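# Spread the towel flat beside the basket, then withdraw

## Task

Lay the towel out flat on the table as a single layer. It must stay at least one finger's width in from the table edge, at least two finger widths from the basket's rim, and more than a hand's width from the column of either arm. The basket must end upright with all of its base on the table, no more than three finger widths from its starting spot, and turned roughly as it was. Finally open both grippers and pull the arms away. Nothing counts as done if the robot is what keeps it in place at the end.

## Robot and tools

ROBOT. There are two six-joint arms, left_arm and right_arm, each with a parallel gripper. In every row and every per-joint list, an arm's joints come in this order only: shoulder, elbow, wrist roll, wrist pitch, waist, wrist yaw. The stated ranges in radians are: shoulder 0.000 to 3.142, elbow 0.000 to 3.019, wrist roll -2.094 to 2.094, wrist pitch -1.693 to 1.571, waist -2.880 to 2.880, wrist yaw -1.571 to 1.571. A true end stop may sit up to 0.019 rad either side of these values.

FRAME. All reported positions share one world frame. Its origin is on the tabletop midway between the arms, +x points out over the table, +z points up, and left_arm is mounted on the +y side. The words left and right are arm names, not sides of a picture. The gripper's fingers point along its own +z and close along its own y. The reported end-effector point lies between the pads, about 1 cm short of the fingertips. It can be wrong, more so when the arm is stretched far.

ROW FORMAT. A row is one flat list of 14 numbers covering both arms, even if one arm stays still: left_arm's six joint angles then its opening, then right_arm's six joint angles then its opening. Joint angles are absolute target angles in radians. Opening runs from -1 (closed) to +1 (fully open). You may add 12 more numbers from 0 to 1 as stiffness scales, left_arm's six then right_arm's six, in the joint order above. Each scales that joint's position gain and stays in force until replaced.

execute_actions(actions). This takes a list of actions, run one after another. Each action is a list of up to 15 rows, one per control step of 1/30 s. If you give fewer rows, the last row is repeated for the rest of the 15 steps. An empty list only returns the current state and images. A call is rejected if any joint target is more than 0.019 rad past its stated end and also farther out than that joint's last reading. A target beyond the real end is clipped to that end, and the result may then say "joint sent to its limit". If that line is missing, it does not prove there is more room.

PER-STEP LIMITS. On each step, the target actually sent to a joint stays within a fixed lead of its measured angle: shoulder 0.32, elbow 0.276, wrist roll 0.522, wrist pitch 0.33, waist 0.264, wrist yaw 0.186 rad. If the targets would shift the gripper more than 70 mm from where it is measured, all of that arm's targets are pulled back toward the measured angles. This means a distant goal needs several actions. Motion left unfinished when an action ends may stall, so send the rest again. The "Joint targets" line shows what the joints are being driven toward at the moment. Resend a joint's value from that line to keep it still.

move(target, speed, blocking). target is one 14-number row (optionally 26 with stiffness) of absolute joint angles and openings. Each joint travels from its present angle to its target, and all joints finish at the same moment, so grippers tend to follow curves. speed is in rad/s, from 0.01 to 2 (default 0.5), and applies to the joint with the largest change. Paths last between 0.5 and 10 s. Slower paths are cut off after 10 s before reaching their targets. Openings are applied at the start. Moves do not slow down for obstacles or for the other arm. Faster contact hits harder, and aiming deeper past a contact presses harder. The result adds a "move:" line giving the outcome (done, off_target, moving, held, fault), limits=held or limits=none, and each arm's joint farthest from its target. If the outcome names only some arms, the others finished normally. With blocking=false, the result comes back after 0.5 s while motion continues. Poll it with wait(0). Until the move has ended, new moves and execute_actions calls are refused, so call wait or stop first.

wait(seconds), from 0 to 10: the arms keep their last command. The call returns early if a running move ends. stop(): brakes a running move, which needs some room to do so. The fingers keep moving. zoom_image(camera, region): camera is cam_high, cam_left_wrist or cam_right_wrist. region is [x0, y0, x1, y1] in pixels of that camera's last image, at most 504 by 504, with (0, 0) at the top left. finished_scene(scene): ends the current scene, given its number, and cannot be undone. Replying with no tool call ends everything.

RESULTS. The state line gives each gripper's position in metres and its quaternion (wxyz). Joint positions and Joint velocities list each arm's joints in the order above, then the pad gap in metres (0.094 when fully open). grip_measured reports the opening on the command scale, with an arm-specific error of up to about 1 mm. To hold something, command roughly 0.03 below grip_measured; a smaller difference gives a lighter grip. Pads push about 50 to 62 N at most, and less on items under about 2 mm thick. "joint command not followed" means the clearance check changed some joint targets. FAULT lines mean an arm has stopped. MOTOR HOT appears from 85 °C. At 100 °C an OVER-TEMPERATURE FAULT releases that arm and it falls. Holding a load heats motors, including while you are composing a reply, because the robot keeps executing your last command during that time.

CAMERAS. All three images are 504x504. cam_high is a fixed pinhole camera with radial distortion, mounted near [-0.216, -0.036, 0.894] and looking down over the table. The two wrist cameras are fisheye cameras, and their poses follow from their arms' joint readings. The calibration figures are approximate, and results list any camera whose numbers change.

CAUTIONS. Never let anything leave the table, because that fails the task. Keep the arms from striking or pressing on each other. Avoid drops, slips, slams and hard pushes. A held part may occasionally be tugged briefly. Finish with both grippers open and moved away.

Each tool is called after "Emit:" by a JSON object that holds its "op" and its "data".

## Session

Emit:
{"op": "execute_actions", "data": {"actions": []}}

Scene clock: 0.00 s.
left_arm: end_effector_position=(+0.0835, +0.7935, +0.3309) grip_measured=+1.000 end_effector_quat_wxyz=(-0.505, +0.656, +0.140, -0.544) | right_arm: end_effector_position=(+0.6225, +0.0600, +0.2794) grip_measured=+1.000 end_effector_quat_wxyz=(+0.077, -0.309, +0.865, +0.387)
Joint names: [shoulder, elbow, wrist roll, wrist pitch, waist, wrist yaw]
Joint positions: left_arm=[ 1.658  0.991 -0.262  1.369  0.951 -1.414  0.094] | right_arm=[ 2.19   2.375 -0.196 -1.508  0.251 -0.781  0.094]
Joint velocities: left_arm=[-0.005 -0.012 -0.037  0.002 -0.015  0.037  0.   ] | right_arm=[-0.015  0.012  0.051 -0.022  0.005  0.022  0.   ]
Motor temperatures (°C, as the motors report them): left_arm=[24 24 23 25 23 22] | right_arm=[22 22 21 25 23 23]
Joint targets: left_arm=[1.652 1.016 -0.262 1.372 0.951 -1.414] | right_arm=[2.187 2.402 -0.196 -1.506 0.251 -0.781]
Joint stiffness scale: left_arm=[1. 1. 1. 1. 1. 1.] | right_arm=[1. 1. 1. 1. 1. 1.]

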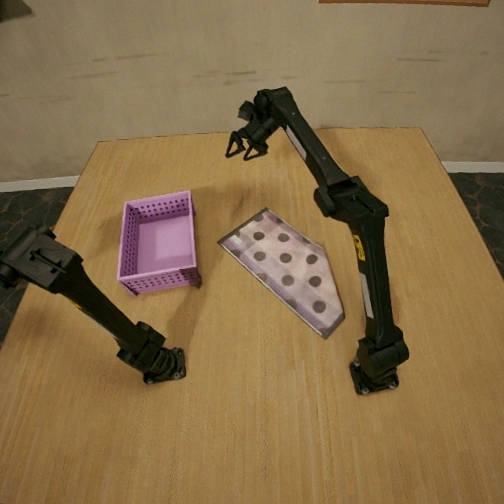

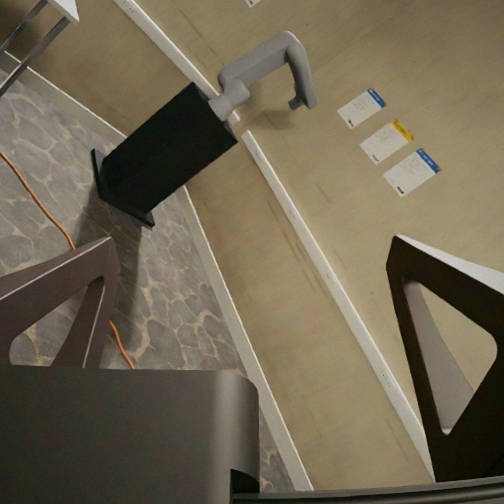

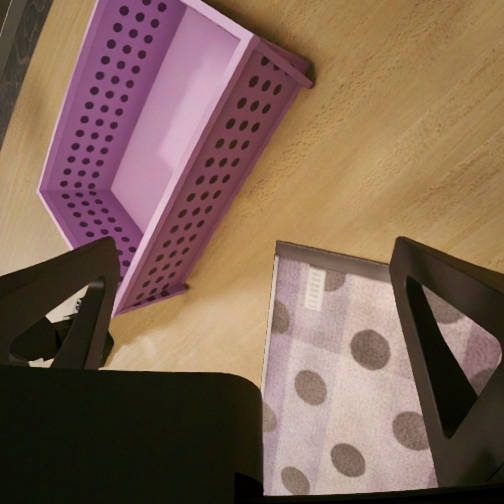

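Emit:
{"op": "zoom_image", "data": {"camera": "cam_high", "region": [190,180,390,360]}}

Emit:
{"op": "move", "data": {"target": [1.0,1.0,0,0,0.6,0,1,1.57,1.57,0,0,0,0,1], "speed": 0.8}}

Emit:
{"op": "move", "data": {"target": [0.6,1.0,0,-0.8,0.6,0,1,1.57,1.2,0,-1.2,0,0,1], "speed": 0.8}}

Region (190, 180, 390, 360) of cam_high's 504x504 image, scaled by 2.520, with more detail than that image has; it fills the top 454 rows of this view, and the rest is white.

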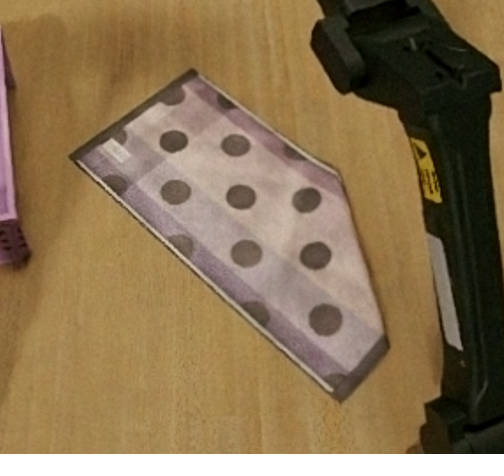

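Scene clock: 6.03 s.
left_arm: end_effector_position=(+0.3814, +0.6331, +0.4776) grip_measured=+1.000 end_effector_quat_wxyz=(+0.648, -0.287, +0.650, +0.274) | right_arm: end_effector_position=(+0.7162, -0.2189, +0.4931) grip_measured=+1.000 end_effector_quat_wxyz=(+0.693, -0.057, +0.717, +0.049)
Joint names: [shoulder, elbow, wrist roll, wrist pitch, waist, wrist yaw]
Joint positions: left_arm=[ 1.002  0.986 -0.016  0.005  0.611 -0.002  0.094] | right_arm=[ 1.584  1.566 -0.01  -0.017  0.009 -0.004  0.094]
Joint velocities: left_arm=[-0.005 -0.007  0.081 -0.017 -0.005 -0.051  0.   ] | right_arm=[ 0.005  0.002  0.022  0.017 -0.015  0.051  0.   ]
Motor temperatures (°C, as the motors report them): left_arm=[25 25 23 25 23 22] | right_arm=[24 25 21 25 23 23]
Joint targets: left_arm=[1.000 1.000 -0.000 0.000 0.600 -0.000] | right_arm=[1.570 1.570 0.000 -0.000 0.000 -0.000]
Joint stiffness scale: left_arm=[1. 1. 1. 1. 1. 1.] | right_arm=[1. 1. 1. 1. 1. 1.]
move: done; limits=none; left_arm: farthest joint: the wrist roll, 0.016 radians from its target (0.262 radians at the start); right_arm: farthest joint: the wrist pitch, 0.017 radians from its target (1.508 radians at the start)
camera_calibration (this result's frames):
cam_left_wrist: T_world_to_cam=[[0.731087, -0.68222, 0.00933578, 0.145396], [-0.402851, -0.442669, -0.801096, 0.819727], [0.550657, 0.58191, -0.598463, -0.168672], [0, 0, 0, 1]] pos_world=[0.316811, 0.560212, 0.554379]
cam_right_wrist: T_world_to_cam=[[0.161329, -0.986823, 0.0123461, -0.333525], [-0.594218, -0.107117, -0.797139, 0.801424], [0.787958, 0.121265, -0.603669, -0.116002], [0, 0, 0, 1]] pos_world=[0.621433, -0.229217, 0.572938]

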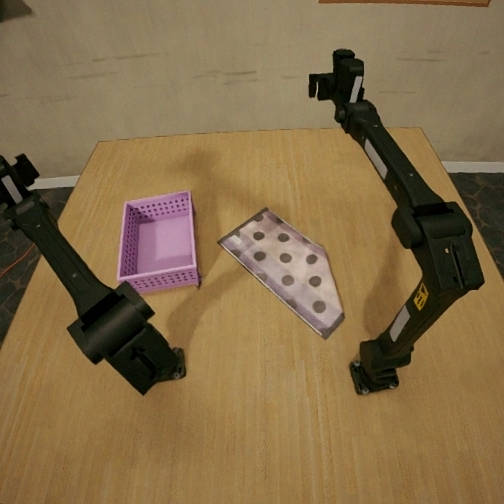

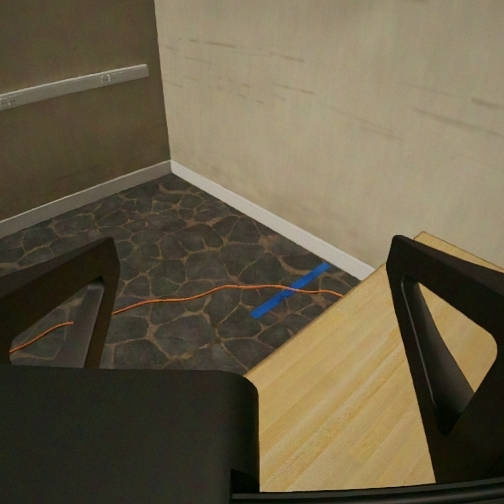

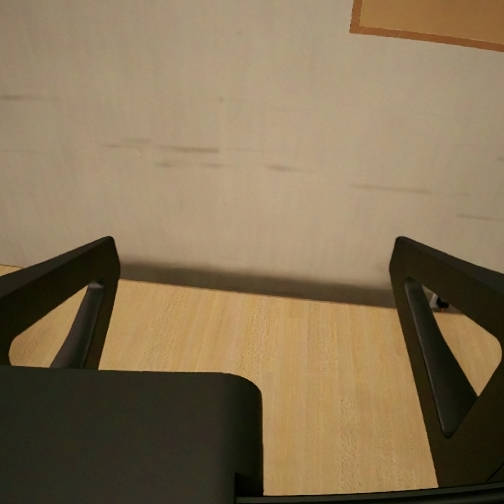

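Scene clock: 8.03 s.
left_arm: end_effector_position=(+0.2604, +0.5053, +0.4437) grip_measured=+1.000 end_effector_quat_wxyz=(+0.504, -0.337, +0.766, +0.213) | right_arm: end_effector_position=(+0.4412, -0.2595, +0.1165) grip_measured=+1.000 end_effector_quat_wxyz=(-0.006, -0.078, +0.997, +0.002)
Joint names: [shoulder, elbow, wrist roll, wrist pitch, waist, wrist yaw]
Joint positions: left_arm=[ 0.599  0.981 -0.015 -0.795  0.611 -0.002  0.094] | right_arm=[ 1.584  1.191 -0.01  -1.191  0.009 -0.004  0.094]
Joint velocities: left_arm=[-0.005 -0.012 -0.11   0.017 -0.005 -0.051  0.   ] | right_arm=[-0.005  0.002  0.007 -0.002 -0.015 -0.066  0.   ]
Motor temperatures (°C, as the motors report them): left_arm=[25 25 23 25 23 22] | right_arm=[24 25 21 25 23 23]
Joint targets: left_arm=[0.600 1.000 -0.000 -0.800 0.600 -0.000] | right_arm=[1.570 1.200 -0.000 -1.200 -0.000 0.000]
Joint stiffness scale: left_arm=[1. 1. 1. 1. 1. 1.] | right_arm=[1. 1. 1. 1. 1. 1.]
move: done; limits=none; left_arm: farthest joint: the elbow, 0.019 radians from its target (0.014 radians at the start); right_arm: farthest joint: the shoulder, 0.014 radians from its target (0.014 radians at the start)
camera_calibration (this result's frames):
cam_left_wrist: T_world_to_cam=[[0.733097, -0.680103, 0.0053604, 0.147175], [-0.586083, -0.635709, -0.502375, 0.700031], [0.345075, 0.365148, -0.864633, 0.233217], [0, 0, 0, 1]] pos_world=[0.221906, 0.459952, 0.552537]
cam_right_wrist: T_world_to_cam=[[0.158495, -0.987242, -0.0152742, -0.320194], [-0.79874, -0.137296, 0.585803, 0.254778], [-0.580426, -0.0806467, -0.81031, 0.453646], [0, 0, 0, 1]] pos_world=[0.517558, -0.244544, 0.213454]

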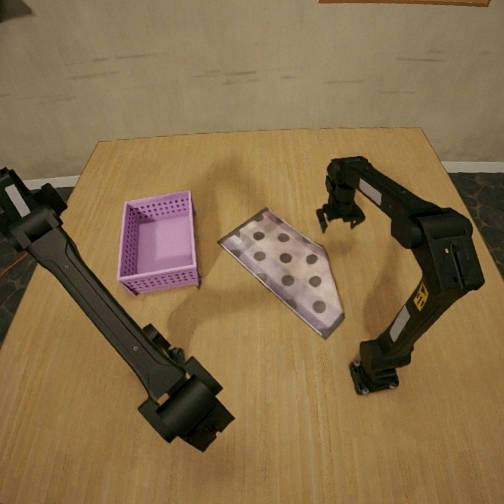

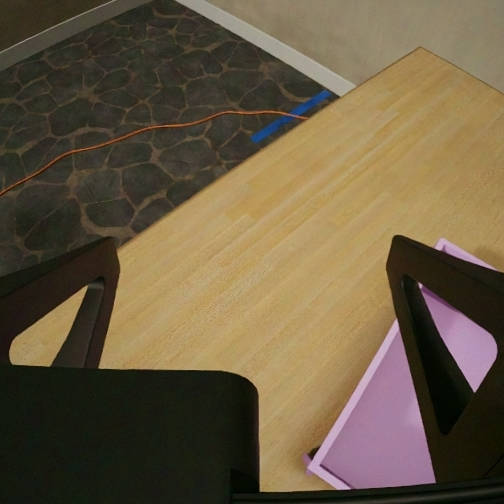

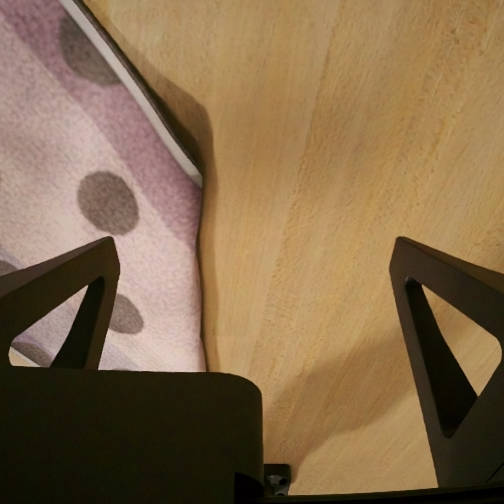

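Emit:
{"op": "move", "data": {"target": [0.6,1.0,0,-0.8,0.6,0,1,0.82,0.62,0,-1.37,0.67,0,1], "speed": 0.6}}

Scene clock: 31.50 s.
left_arm: end_effector_position=(+0.2604, +0.5053, +0.4437) grip_measured=+1.000 end_effector_quat_wxyz=(+0.504, -0.337, +0.766, +0.213) | right_arm: end_effector_position=(+0.1318, -0.1909, +0.1293) grip_measured=+1.000 end_effector_quat_wxyz=(-0.002, -0.393, +0.920, +0.001)
Joint names: [shoulder, elbow, wrist roll, wrist pitch, waist, wrist yaw]
Joint positions: left_arm=[ 0.599  0.981 -0.015 -0.795  0.611 -0.002  0.094] | right_arm=[ 0.821  0.613 -0.01  -1.365  0.66  -0.004  0.094]
Joint velocities: left_arm=[-0.015  0.002 -0.007 -0.007 -0.015 -0.007  0.   ] | right_arm=[ 0.005 -0.017 -0.081  0.017 -0.005 -0.022  0.   ]
Motor temperatures (°C, as the motors report them): left_arm=[24 27 23 25 23 22] | right_arm=[24 28 21 25 23 23]
Joint targets: left_arm=[0.600 1.000 0.000 -0.800 0.600 -0.000] | right_arm=[0.820 0.620 -0.000 -1.370 0.670 -0.000]
Joint stiffness scale: left_arm=[1. 1. 1. 1. 1. 1.] | right_arm=[1. 1. 1. 1. 1. 1.]
move: done; limits=none; left_arm: farthest joint: the elbow, 0.019 radians from its target (0.019 radians at the start); right_arm: farthest joint: the waist, 0.010 radians from its target (0.661 radians at the start)
camera_calibration (this result's frames):
cam_left_wrist: T_world_to_cam=[[0.732994, -0.680217, 0.00501104, 0.147414], [-0.586308, -0.635499, -0.502378, 0.699985], [0.344911, 0.365302, -0.864633, 0.233182], [0, 0, 0, 1]] pos_world=[0.221926, 0.459932, 0.552536]
cam_right_wrist: T_world_to_cam=[[0.724304, -0.689315, -0.0151378, -0.220936], [-0.556641, -0.597569, 0.577115, -0.109051], [-0.40686, -0.40958, -0.816522, 0.205146], [0, 0, 0, 1]] pos_world=[0.182788, -0.133436, 0.227097]

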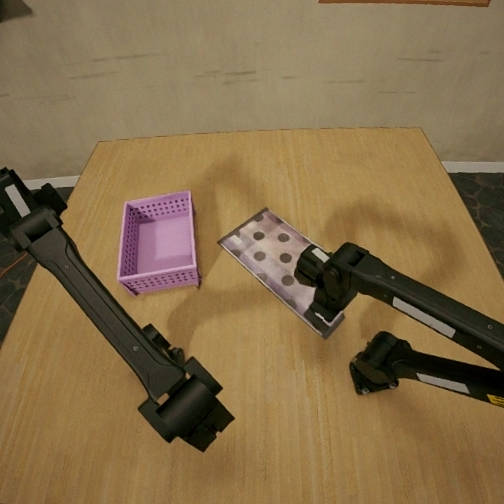

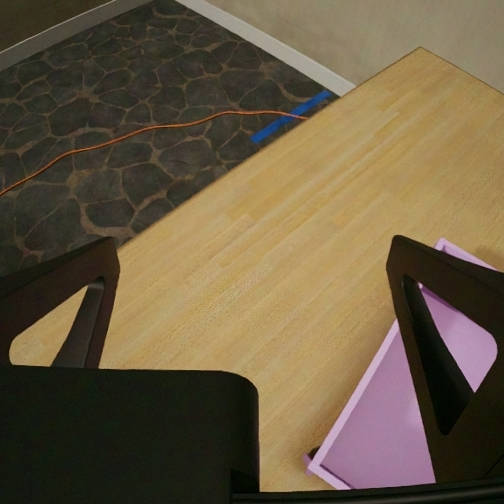

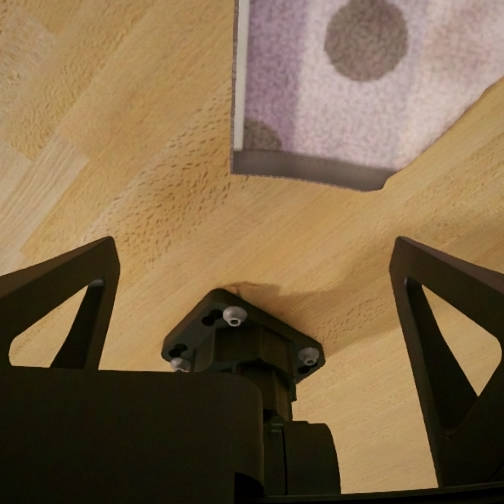

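Emit:
{"op": "move", "data": {"target": [0.6,1.0,0,-0.8,0.6,0,1,1.0,0.41,0,-0.98,0.77,0,0.2]}}

Scene clock: 44.13 s.
left_arm: end_effector_position=(+0.2604, +0.5053, +0.4437) grip_measured=+1.000 end_effector_quat_wxyz=(+0.504, -0.337, +0.766, +0.213) | right_arm: end_effector_position=(+0.1192, -0.1783, +0.0273) grip_measured=+0.202 end_effector_quat_wxyz=(-0.004, -0.436, +0.900, +0.000)
Joint names: [shoulder, elbow, wrist roll, wrist pitch, waist, wrist yaw]
Joint positions: left_arm=[ 0.599  0.981 -0.015 -0.795  0.611 -0.002  0.094] | right_arm=[ 0.992  0.405 -0.009 -0.991  0.755 -0.004  0.056]
Joint velocities: left_arm=[-0.024  0.007  0.007  0.002 -0.015 -0.007  0.   ] | right_arm=[-0.015  0.002  0.022  0.007 -0.015 -0.007 -0.001]
Motor temperatures (°C, as the motors report them): left_arm=[24 28 23 25 23 22] | right_arm=[23 28 21 25 23 23]
Joint targets: left_arm=[0.600 1.000 -0.000 -0.800 0.600 0.000] | right_arm=[1.000 0.410 0.000 -0.980 0.770 -0.000]
Joint stiffness scale: left_arm=[1. 1. 1. 1. 1. 1.] | right_arm=[1. 1. 1. 1. 1. 1.]
move: done; limits=none; left_arm: farthest joint: the elbow, 0.019 radians from its target (0.019 radians at the start); right_arm: farthest joint: the waist, 0.015 radians from its target (0.110 radians at the start)
camera_calibration (this result's frames):
cam_left_wrist: T_world_to_cam=[[0.732994, -0.680217, 0.00501104, 0.147414], [-0.586308, -0.635499, -0.502378, 0.699985], [0.344911, 0.365302, -0.864633, 0.233182], [0, 0, 0, 1]] pos_world=[0.221926, 0.459932, 0.552536]
cam_right_wrist: T_world_to_cam=[[0.786134, -0.617869, -0.0151988, -0.19931], [-0.495899, -0.645243, 0.581158, -0.0655701], [-0.368887, -0.449331, -0.813649, 0.110209], [0, 0, 0, 1]] pos_world=[0.164822, -0.115936, 0.124748]

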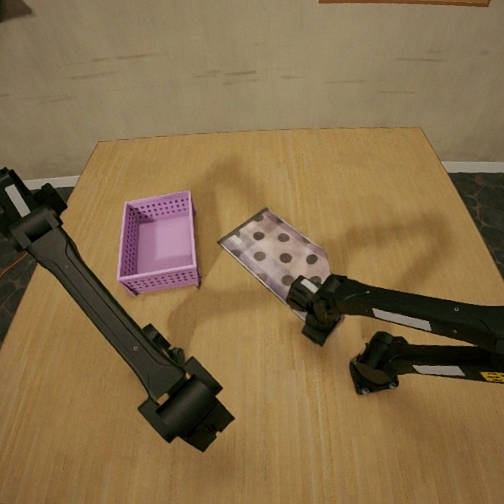

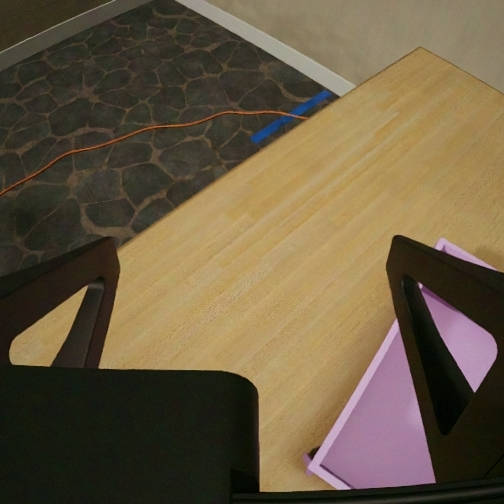

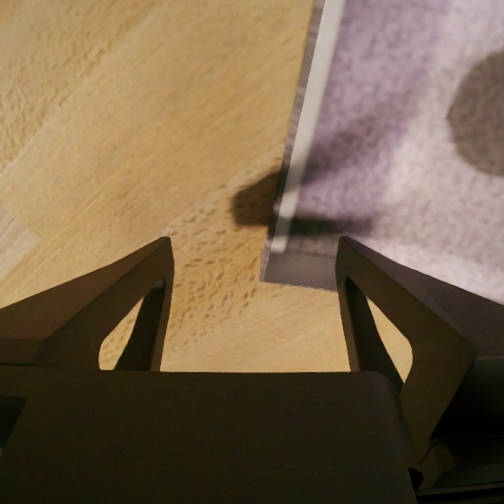

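Good. Lower, close, lift.

Emit:
{"op": "move", "data": {"target": [0.6,1.0,0,-0.8,0.6,0,1,1.065,0.385,0,-0.89,0.74,0,0.2], "speed": 0.2}}

Emit:
{"op": "move", "data": {"target": [0.6,1.0,0,-0.8,0.6,0,1,1.065,0.385,0,-0.89,0.74,0,-1]}}

Emit:
{"op": "move", "data": {"target": [0.6,1.0,0,-0.8,0.6,0,1,0.95,0.62,0,-1.24,0.6,0,-1], "speed": 0.3}}

Scene clock: 47.87 s.
left_arm: end_effector_position=(+0.2604, +0.5053, +0.4437) grip_measured=+1.000 end_effector_quat_wxyz=(+0.504, -0.337, +0.766, +0.213) | right_arm: end_effector_position=(+0.1230, -0.1744, +0.0130) grip_measured=+0.201 end_effector_quat_wxyz=(+0.000, -0.434, +0.901, +0.001)
Joint names: [shoulder, elbow, wrist roll, wrist pitch, waist, wrist yaw]
Joint positions: left_arm=[ 0.599  0.981 -0.015 -0.795  0.611 -0.002  0.094] | right_arm=[ 1.045  0.388 -0.006 -0.912  0.755 -0.001  0.056]
Joint velocities: left_arm=[ 0.005  0.002 -0.051  0.012 -0.015  0.022  0.   ] | right_arm=[-0.005  0.002 -0.051  0.017 -0.015 -0.11   0.   ]
Motor temperatures (°C, as the motors report them): left_arm=[24 28 23 25 23 22] | right_arm=[23 28 21 25 23 23]
Joint targets: left_arm=[0.600 1.000 0.000 -0.800 0.600 -0.000] | right_arm=[1.065 0.385 -0.000 -0.890 0.740 -0.000]
Joint stiffness scale: left_arm=[1. 1. 1. 1. 1. 1.] | right_arm=[1. 1. 1. 1. 1. 1.]
move: off_target (right_arm); limits=none; left_arm: farthest joint: the elbow, 0.019 radians from its target (0.019 radians at the start); right_arm: farthest joint: the wrist pitch, 0.022 radians from its target (0.101 radians at the start)
camera_calibration (this result's frames):
cam_left_wrist: T_world_to_cam=[[0.732994, -0.680217, 0.00501104, 0.147414], [-0.586308, -0.635499, -0.502378, 0.699985], [0.344911, 0.365302, -0.864633, 0.233182], [0, 0, 0, 1]] pos_world=[0.221926, 0.459932, 0.552536]
cam_right_wrist: T_world_to_cam=[[0.784114, -0.620499, -0.0120517, -0.200371], [-0.502391, -0.646024, 0.574679, -0.0520901], [-0.364374, -0.44456, -0.81829, 0.101971], [0, 0, 0, 1]] pos_world=[0.168099, -0.112649, 0.110962]

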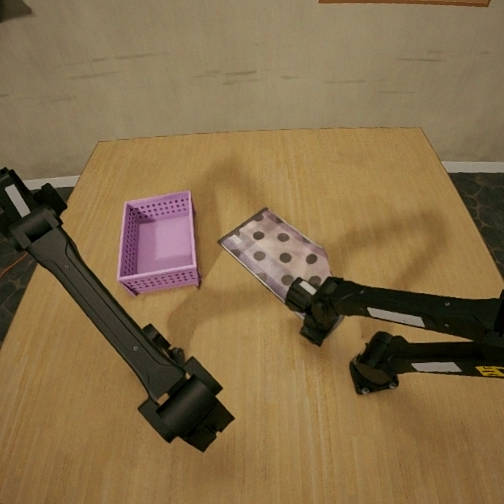

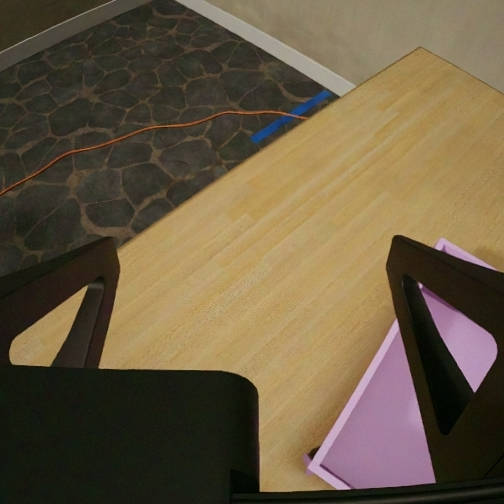

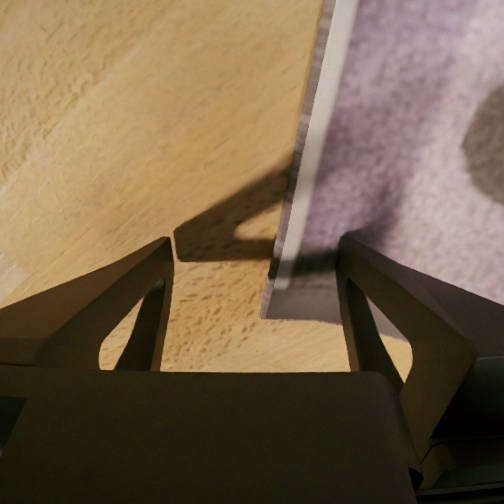

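Scene clock: 48.57 s.
left_arm: end_effector_position=(+0.2604, +0.5053, +0.4437) grip_measured=+1.000 end_effector_quat_wxyz=(+0.504, -0.337, +0.766, +0.213) | right_arm: end_effector_position=(+0.1236, -0.1744, +0.0130) grip_measured=-0.955 end_effector_quat_wxyz=(+0.002, -0.434, +0.901, -0.000)
Joint names: [shoulder, elbow, wrist roll, wrist pitch, waist, wrist yaw]
Joint positions: left_arm=[ 0.599  0.981 -0.015 -0.795  0.611 -0.002  0.094] | right_arm=[ 1.045  0.388 -0.006 -0.911  0.755  0.002  0.002]
Joint velocities: left_arm=[-0.015 -0.002 -0.037 -0.012 -0.005 -0.007  0.   ] | right_arm=[ 0.005 -0.002 -0.022  0.007 -0.005 -0.095 -0.   ]
Motor temperatures (°C, as the motors report them): left_arm=[24 28 23 25 23 22] | right_arm=[23 28 21 25 23 23]
Joint targets: left_arm=[0.600 1.000 0.000 -0.800 0.600 0.000] | right_arm=[1.065 0.385 -0.000 -0.890 0.740 0.000]
Joint stiffness scale: left_arm=[1. 1. 1. 1. 1. 1.] | right_arm=[1. 1. 1. 1. 1. 1.]
move: off_target (right_arm); limits=none; left_arm: farthest joint: the elbow, 0.019 radians from its target (0.019 radians at the start); right_arm: farthest joint: the wrist pitch, 0.021 radians from its target (0.022 radians at the start)
camera_calibration (this result's frames):
cam_left_wrist: T_world_to_cam=[[0.732994, -0.680217, 0.00501104, 0.147414], [-0.586308, -0.635499, -0.502378, 0.699985], [0.344911, 0.365302, -0.864633, 0.233182], [0, 0, 0, 1]] pos_world=[0.221926, 0.459932, 0.552536]
cam_right_wrist: T_world_to_cam=[[0.784146, -0.620506, -0.0093643, -0.200873], [-0.504274, -0.645912, 0.573154, -0.0515187], [-0.361694, -0.444714, -0.819394, 0.101925], [0, 0, 0, 1]] pos_world=[0.168399, -0.112592, 0.111164]

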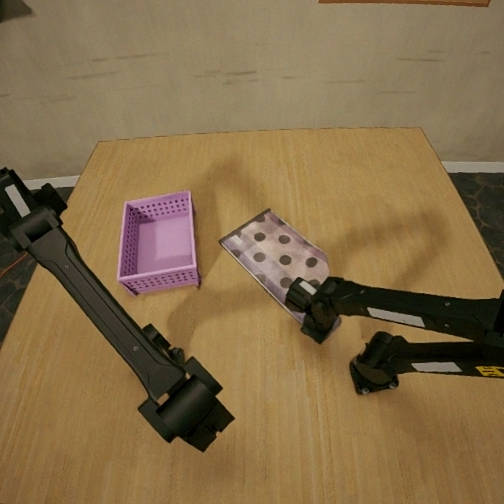

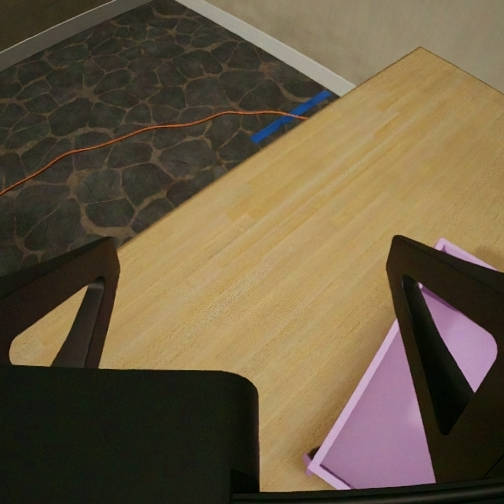

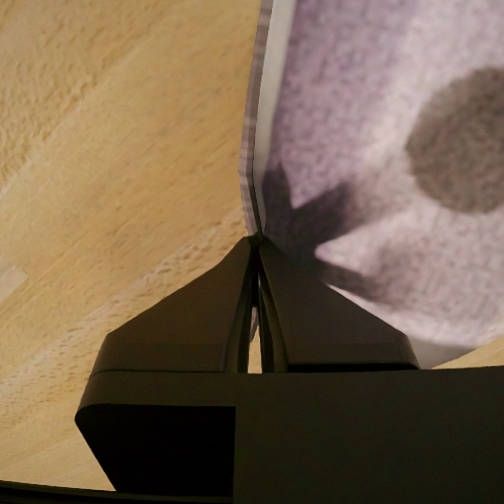

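Scene clock: 50.10 s.
left_arm: end_effector_position=(+0.2604, +0.5053, +0.4437) grip_measured=+1.000 end_effector_quat_wxyz=(+0.504, -0.337, +0.766, +0.213) | right_arm: end_effector_position=(+0.1513, -0.1855, +0.0914) grip_measured=-0.955 end_effector_quat_wxyz=(-0.020, -0.370, +0.929, -0.009)
Joint names: [shoulder, elbow, wrist roll, wrist pitch, waist, wrist yaw]
Joint positions: left_arm=[ 0.599  0.981 -0.015 -0.795  0.611 -0.002  0.094] | right_arm=[ 0.962  0.578 -0.006 -1.231  0.615  0.002  0.002]
Joint velocities: left_arm=[-0.005 -0.012  0.007 -0.002 -0.005  0.051  0.   ] | right_arm=[-0.005 -0.007 -0.022 -0.012 -0.015  0.022 -0.001]
Motor temperatures (°C, as the motors report them): left_arm=[24 28 23 25 23 22] | right_arm=[23 29 21 25 23 23]
Joint targets: left_arm=[0.600 1.000 -0.000 -0.800 0.600 -0.000] | right_arm=[0.950 0.620 0.000 -1.240 0.600 -0.000]
Joint stiffness scale: left_arm=[1. 1. 1. 1. 1. 1.] | right_arm=[1. 1. 1. 1. 1. 1.]
move: off_target (right_arm); limits=none; left_arm: farthest joint: the elbow, 0.019 radians from its target (0.019 radians at the start); right_arm: farthest joint: the elbow, 0.042 radians from its target (0.232 radians at the start)
camera_calibration (this result's frames):
cam_left_wrist: T_world_to_cam=[[0.732994, -0.680217, 0.00501104, 0.147414], [-0.586308, -0.635499, -0.502378, 0.699985], [0.344911, 0.365302, -0.864633, 0.233182], [0, 0, 0, 1]] pos_world=[0.221926, 0.459932, 0.552536]
cam_right_wrist: T_world_to_cam=[[0.68956, -0.724162, -0.0097771, -0.23361], [-0.569357, -0.550397, 0.610652, -0.0655333], [-0.447593, -0.415515, -0.791839, 0.187105], [0, 0, 0, 1]] pos_world=[0.207523, -0.127496, 0.185891]

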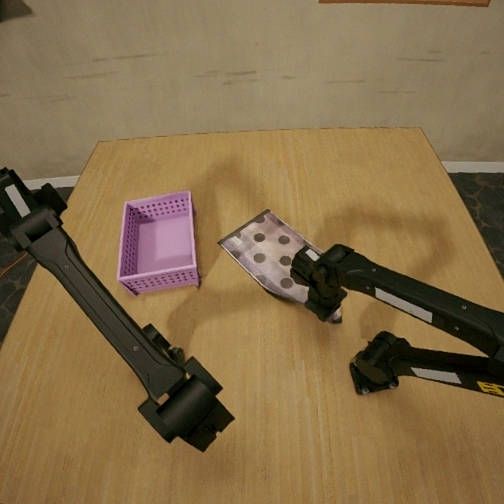

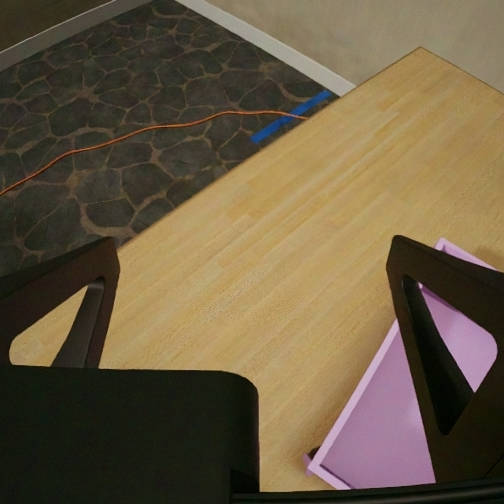

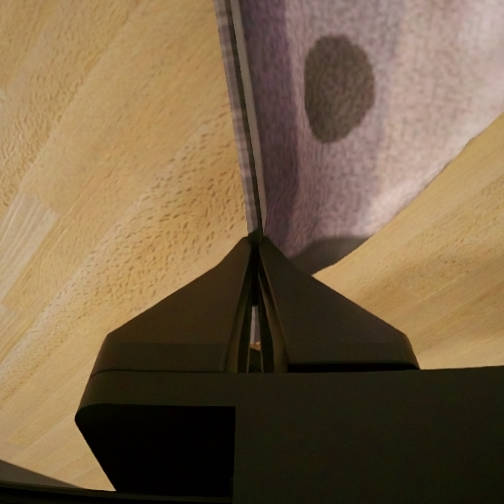

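Emit:
{"op": "move", "data": {"target": [0.6,1.0,0,-0.8,0.6,0,1,1.215,0.91,0,-1.26,0.36,0,-1], "speed": 0.3}}

Emit:
{"op": "move", "data": {"target": [0.6,1.0,0,-0.8,0.6,0,1,1.563,0.94,0,-0.94,0.26,0,-1], "speed": 0.3}}

Emit:
{"op": "move", "data": {"target": [0.6,1.0,0,-0.8,0.6,0,1,1.563,0.94,0,-0.94,0.26,0,0.2]}}

Emit:
{"op": "move", "data": {"target": [0.6,1.0,0,-0.8,0.6,0,1,1.3,1.2,0,-1.47,0.3,0,0.2]}}

Scene clock: 55.97 s.
left_arm: end_effector_position=(+0.2604, +0.5053, +0.4437) grip_measured=+1.000 end_effector_quat_wxyz=(+0.504, -0.337, +0.766, +0.213) | right_arm: end_effector_position=(+0.2686, -0.1764, +0.1368) grip_measured=-0.955 end_effector_quat_wxyz=(-0.008, -0.255, +0.967, -0.003)
Joint names: [shoulder, elbow, wrist roll, wrist pitch, waist, wrist yaw]
Joint positions: left_arm=[ 0.599  0.981 -0.015 -0.795  0.611 -0.002  0.094] | right_arm=[ 1.202  0.867 -0.006 -1.251  0.371  0.002  0.002]
Joint velocities: left_arm=[-0.005 -0.017  0.051  0.007  0.015 -0.022  0.   ] | right_arm=[-0.005  0.022 -0.051 -0.012 -0.015 -0.007  0.001]
Motor temperatures (°C, as the motors report them): left_arm=[24 28 23 25 23 22] | right_arm=[23 30 21 25 23 23]
Joint targets: left_arm=[0.600 1.000 -0.000 -0.800 0.600 0.000] | right_arm=[1.215 0.910 -0.000 -1.260 0.360 -0.000]
Joint stiffness scale: left_arm=[1. 1. 1. 1. 1. 1.] | right_arm=[1. 1. 1. 1. 1. 1.]
move: off_target (right_arm); limits=none; left_arm: farthest joint: the elbow, 0.019 radians from its target (0.019 radians at the start); right_arm: farthest joint: the elbow, 0.043 radians from its target (0.332 radians at the start)
camera_calibration (this result's frames):
cam_left_wrist: T_world_to_cam=[[0.732994, -0.680217, 0.00501104, 0.147414], [-0.586308, -0.635499, -0.502378, 0.699985], [0.344911, 0.365302, -0.864633, 0.233182], [0, 0, 0, 1]] pos_world=[0.221926, 0.459932, 0.552536]
cam_right_wrist: T_world_to_cam=[[0.494957, -0.868865, -0.00953598, -0.280826], [-0.6996, -0.404994, 0.588677, 0.0422329], [-0.515343, -0.284698, -0.808312, 0.322855], [0, 0, 0, 1]] pos_world=[0.334924, -0.13498, 0.233428]

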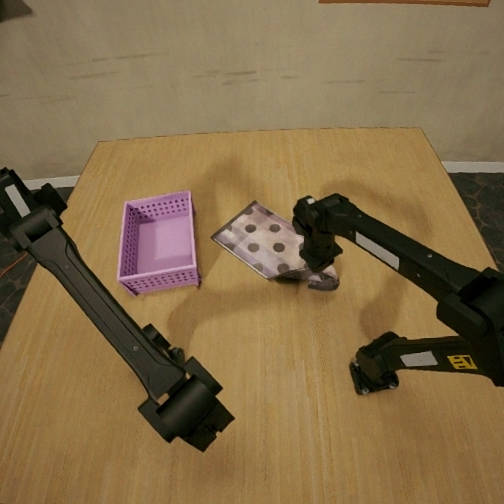

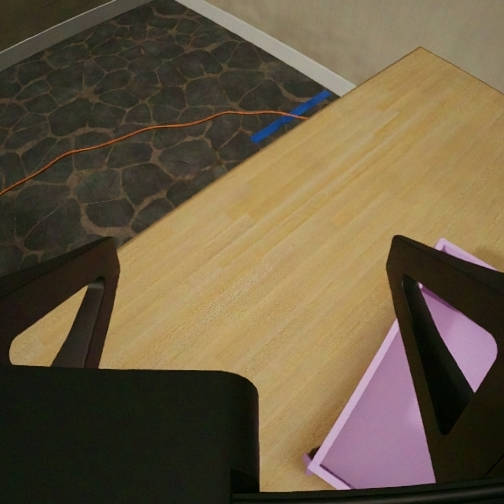

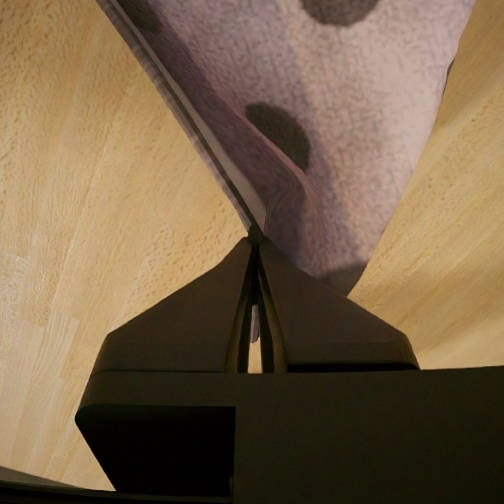

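Scene clock: 57.57 s.
left_arm: end_effector_position=(+0.2604, +0.5053, +0.4437) grip_measured=+1.000 end_effector_quat_wxyz=(+0.504, -0.337, +0.766, +0.213) | right_arm: end_effector_position=(+0.3495, -0.1732, +0.0349) grip_measured=-0.955 end_effector_quat_wxyz=(-0.013, -0.208, +0.978, -0.004)
Joint names: [shoulder, elbow, wrist roll, wrist pitch, waist, wrist yaw]
Joint positions: left_arm=[ 0.599  0.981 -0.015 -0.795  0.611 -0.002  0.094] | right_arm=[ 1.549  0.902 -0.006 -0.952  0.275  0.002  0.002]
Joint velocities: left_arm=[-0.015 -0.012  0.037 -0.007 -0.015  0.007  0.   ] | right_arm=[-0.005  0.007  0.022 -0.007 -0.005  0.081 -0.   ]
Motor temperatures (°C, as the motors report them): left_arm=[24 28 23 25 23 22] | right_arm=[23 30 21 25 23 23]
Joint targets: left_arm=[0.600 1.000 0.000 -0.800 0.600 0.000] | right_arm=[1.563 0.940 -0.000 -0.940 0.260 0.000]
Joint stiffness scale: left_arm=[1. 1. 1. 1. 1. 1.] | right_arm=[1. 1. 1. 1. 1. 1.]
move: off_target (right_arm); limits=none; left_arm: farthest joint: the elbow, 0.019 radians from its target (0.019 radians at the start); right_arm: farthest joint: the elbow, 0.038 radians from its target (0.073 radians at the start)
camera_calibration (this result's frames):
cam_left_wrist: T_world_to_cam=[[0.732994, -0.680217, 0.00501104, 0.147414], [-0.586308, -0.635499, -0.502378, 0.699985], [0.344911, 0.365302, -0.864633, 0.233182], [0, 0, 0, 1]] pos_world=[0.221926, 0.459932, 0.552536]
cam_right_wrist: T_world_to_cam=[[0.408826, -0.912562, -0.00963733, -0.296464], [-0.72915, -0.332972, 0.597888, 0.182573], [-0.548819, -0.237405, -0.801522, 0.302732], [0, 0, 0, 1]] pos_world=[0.420471, -0.13788, 0.130631]

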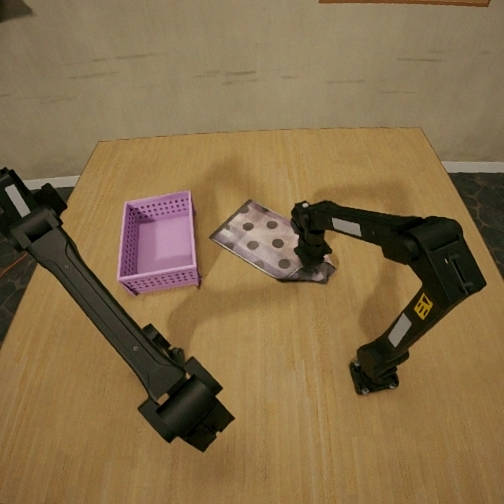

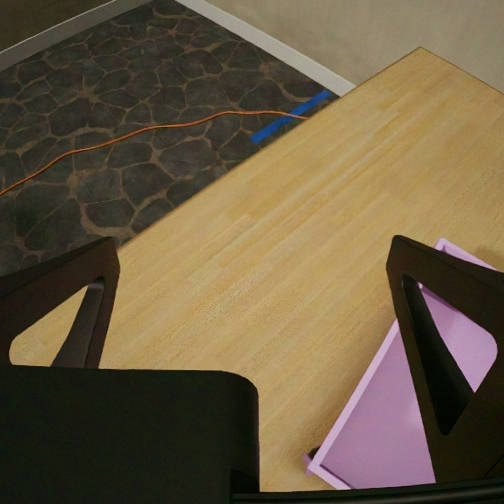

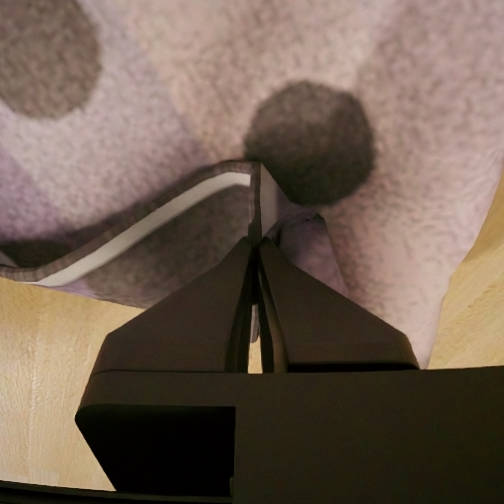

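Scene clock: 58.27 s.
left_arm: end_effector_position=(+0.2604, +0.5053, +0.4437) grip_measured=+1.000 end_effector_quat_wxyz=(+0.504, -0.337, +0.766, +0.213) | right_arm: end_effector_position=(+0.3495, -0.1732, +0.0349) grip_measured=+0.198 end_effector_quat_wxyz=(-0.013, -0.208, +0.978, -0.004)
Joint names: [shoulder, elbow, wrist roll, wrist pitch, waist, wrist yaw]
Joint positions: left_arm=[ 0.599  0.981 -0.015 -0.795  0.611 -0.002  0.094] | right_arm=[ 1.549  0.902 -0.006 -0.952  0.275  0.002  0.056]
Joint velocities: left_arm=[-0.005  0.002 -0.007 -0.042 -0.005 -0.007  0.   ] | right_arm=[-0.024  0.007 -0.066  0.007 -0.015 -0.022 -0.   ]
Motor temperatures (°C, as the motors report them): left_arm=[24 28 23 25 23 22] | right_arm=[23 30 21 25 23 23]
Joint targets: left_arm=[0.600 1.000 0.000 -0.800 0.600 -0.000] | right_arm=[1.563 0.940 -0.000 -0.940 0.260 -0.000]
Joint stiffness scale: left_arm=[1. 1. 1. 1. 1. 1.] | right_arm=[1. 1. 1. 1. 1. 1.]
move: off_target (right_arm); limits=none; left_arm: farthest joint: the elbow, 0.019 radians from its target (0.019 radians at the start); right_arm: farthest joint: the elbow, 0.038 radians from its target (0.038 radians at the start)
camera_calibration (this result's frames):
cam_left_wrist: T_world_to_cam=[[0.732994, -0.680217, 0.00501104, 0.147414], [-0.586308, -0.635499, -0.502378, 0.699985], [0.344911, 0.365302, -0.864633, 0.233182], [0, 0, 0, 1]] pos_world=[0.221926, 0.459932, 0.552536]
cam_right_wrist: T_world_to_cam=[[0.408826, -0.912562, -0.00963733, -0.296464], [-0.72915, -0.332972, 0.597888, 0.182573], [-0.548819, -0.237405, -0.801522, 0.302732], [0, 0, 0, 1]] pos_world=[0.420471, -0.13788, 0.130631]

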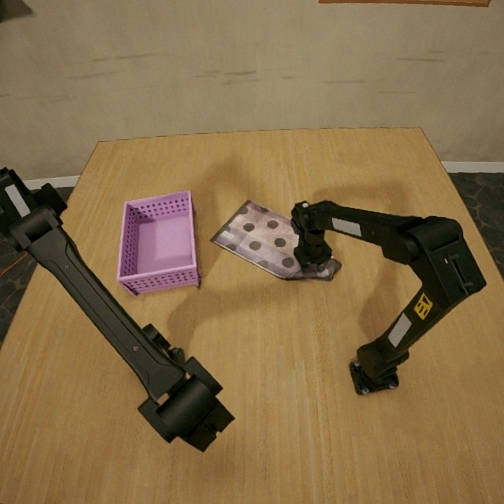

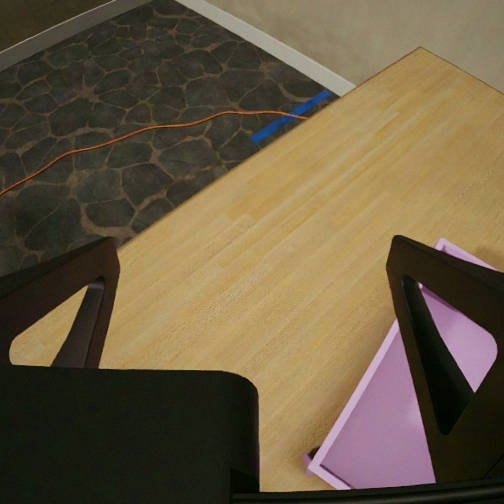

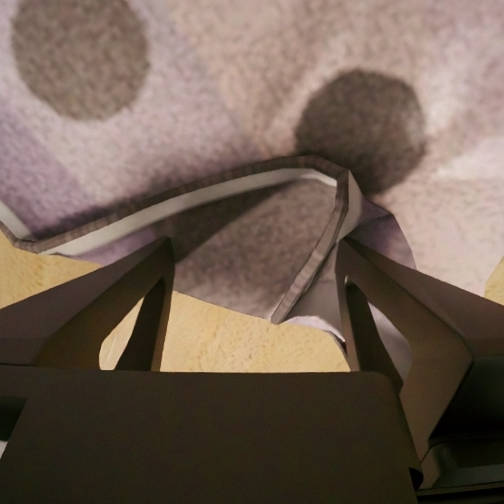

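Scene clock: 59.80 s.
left_arm: end_effector_position=(+0.2604, +0.5053, +0.4437) grip_measured=+1.000 end_effector_quat_wxyz=(+0.504, -0.337, +0.766, +0.213) | right_arm: end_effector_position=(+0.3278, -0.1791, +0.2132) grip_measured=+0.198 end_effector_quat_wxyz=(-0.017, -0.212, +0.977, -0.004)
Joint names: [shoulder, elbow, wrist roll, wrist pitch, waist, wrist yaw]
Joint positions: left_arm=[ 0.599  0.981 -0.015 -0.795  0.611 -0.002  0.094] | right_arm=[ 1.305  1.161 -0.006 -1.461  0.284  0.002  0.056]
Joint velocities: left_arm=[-0.015 -0.002  0.037 -0.002 -0.015 -0.037  0.   ] | right_arm=[ 0.005 -0.002 -0.022 -0.002  0.005  0.007  0.001]
Motor temperatures (°C, as the motors report them): left_arm=[24 28 23 25 23 22] | right_arm=[23 30 21 25 23 23]
Joint targets: left_arm=[0.600 1.000 -0.000 -0.800 0.600 0.000] | right_arm=[1.300 1.200 0.000 -1.470 0.300 -0.000]
Joint stiffness scale: left_arm=[1. 1. 1. 1. 1. 1.] | right_arm=[1. 1. 1. 1. 1. 1.]
move: off_target (right_arm); limits=none; left_arm: farthest joint: the elbow, 0.019 radians from its target (0.019 radians at the start); right_arm: farthest joint: the elbow, 0.039 radians from its target (0.298 radians at the start)
camera_calibration (this result's frames):
cam_left_wrist: T_world_to_cam=[[0.732994, -0.680217, 0.00501104, 0.147414], [-0.586308, -0.635499, -0.502378, 0.699985], [0.344911, 0.365302, -0.864633, 0.233182], [0, 0, 0, 1]] pos_world=[0.221926, 0.459932, 0.552536]
cam_right_wrist: T_world_to_cam=[[0.417099, -0.908809, -0.00970087, -0.293306], [-0.722098, -0.337852, 0.603681, 0.0537581], [-0.551909, -0.24479, -0.797167, 0.431117], [0, 0, 0, 1]] pos_world=[0.399093, -0.142864, 0.308374]

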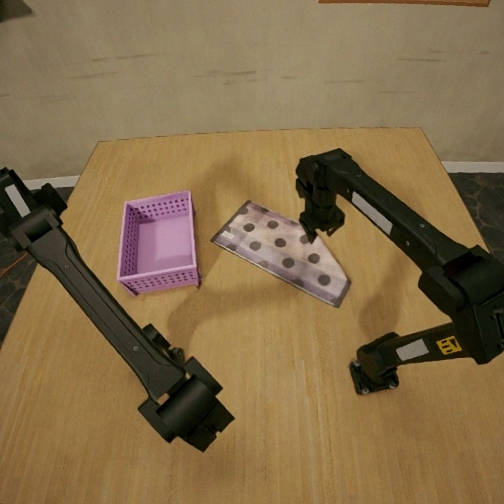

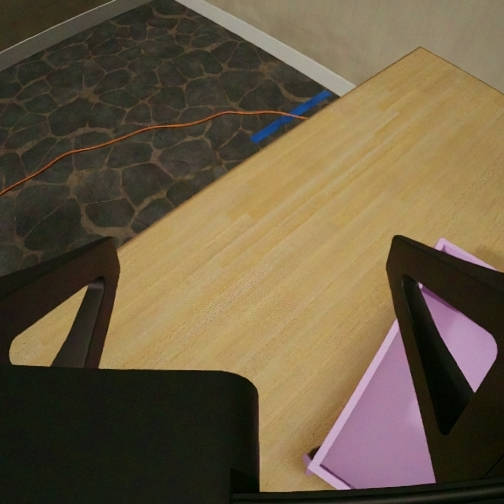

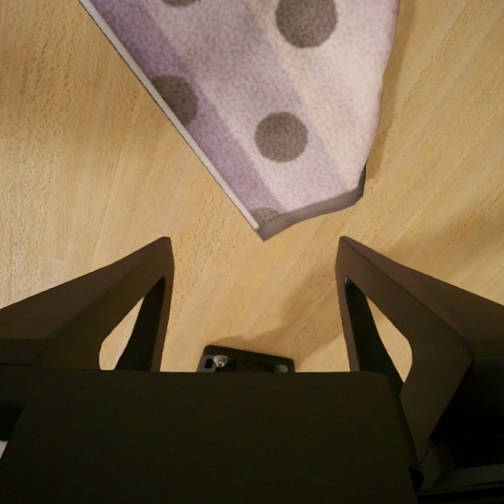

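Emit:
{"op": "move", "data": {"target": [0.6,1.0,0,-0.8,0.6,0,1,1.17,0.5,0,-0.9,0.29,0,0.2]}}

Scene clock: 65.73 s.
left_arm: end_effector_position=(+0.2604, +0.5053, +0.4437) grip_measured=+1.000 end_effector_quat_wxyz=(+0.504, -0.337, +0.766, +0.213) | right_arm: end_effector_position=(+0.2094, -0.2322, +0.0167) grip_measured=+0.198 end_effector_quat_wxyz=(-0.017, -0.212, +0.977, -0.004)
Joint names: [shoulder, elbow, wrist roll, wrist pitch, waist, wrist yaw]
Joint positions: left_arm=[ 0.599  0.981 -0.015 -0.795  0.611 -0.002  0.094] | right_arm=[ 1.186  0.491 -0.006 -0.91   0.284  0.002  0.056]
Joint velocities: left_arm=[ 0.015 -0.027  0.037 -0.022  0.005 -0.007  0.   ] | right_arm=[-0.015 -0.017 -0.037 -0.002 -0.005 -0.037 -0.001]
Motor temperatures (°C, as the motors report them): left_arm=[24 29 23 25 23 22] | right_arm=[23 31 21 25 23 23]
Joint targets: left_arm=[0.600 1.000 0.000 -0.800 0.600 0.000] | right_arm=[1.170 0.500 -0.000 -0.900 0.290 0.000]
Joint stiffness scale: left_arm=[1. 1. 1. 1. 1. 1.] | right_arm=[1. 1. 1. 1. 1. 1.]
move: done; limits=none; left_arm: farthest joint: the elbow, 0.019 radians from its target (0.019 radians at the start); right_arm: farthest joint: the shoulder, 0.016 radians from its target (0.135 radians at the start)
camera_calibration (this result's frames):
cam_left_wrist: T_world_to_cam=[[0.732994, -0.680217, 0.00501104, 0.147414], [-0.586308, -0.635499, -0.502378, 0.699985], [0.344911, 0.365302, -0.864633, 0.233182], [0, 0, 0, 1]] pos_world=[0.221926, 0.459932, 0.552536]
cam_right_wrist: T_world_to_cam=[[0.417099, -0.908809, -0.00970087, -0.294079], [-0.722098, -0.337852, 0.603681, 0.0689078], [-0.551909, -0.24479, -0.797167, 0.196162], [0, 0, 0, 1]] pos_world=[0.280682, -0.195962, 0.111923]

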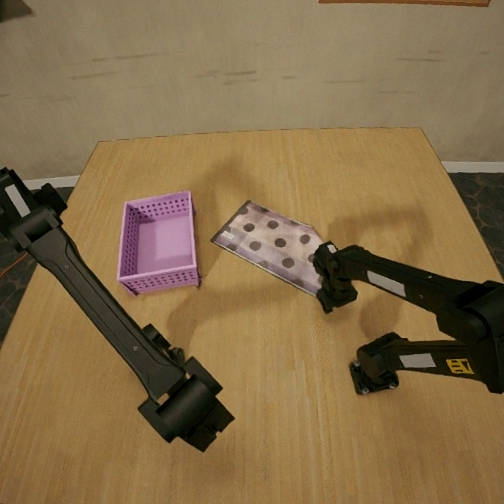

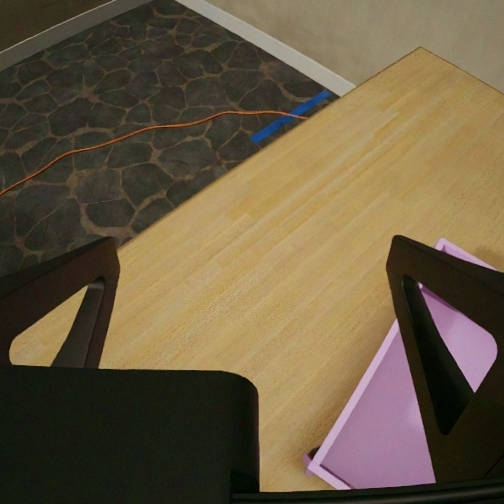

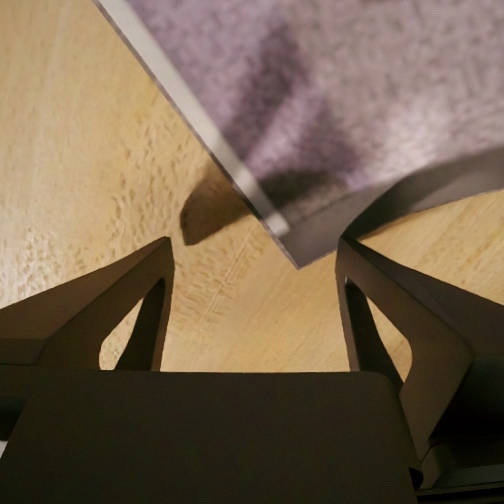

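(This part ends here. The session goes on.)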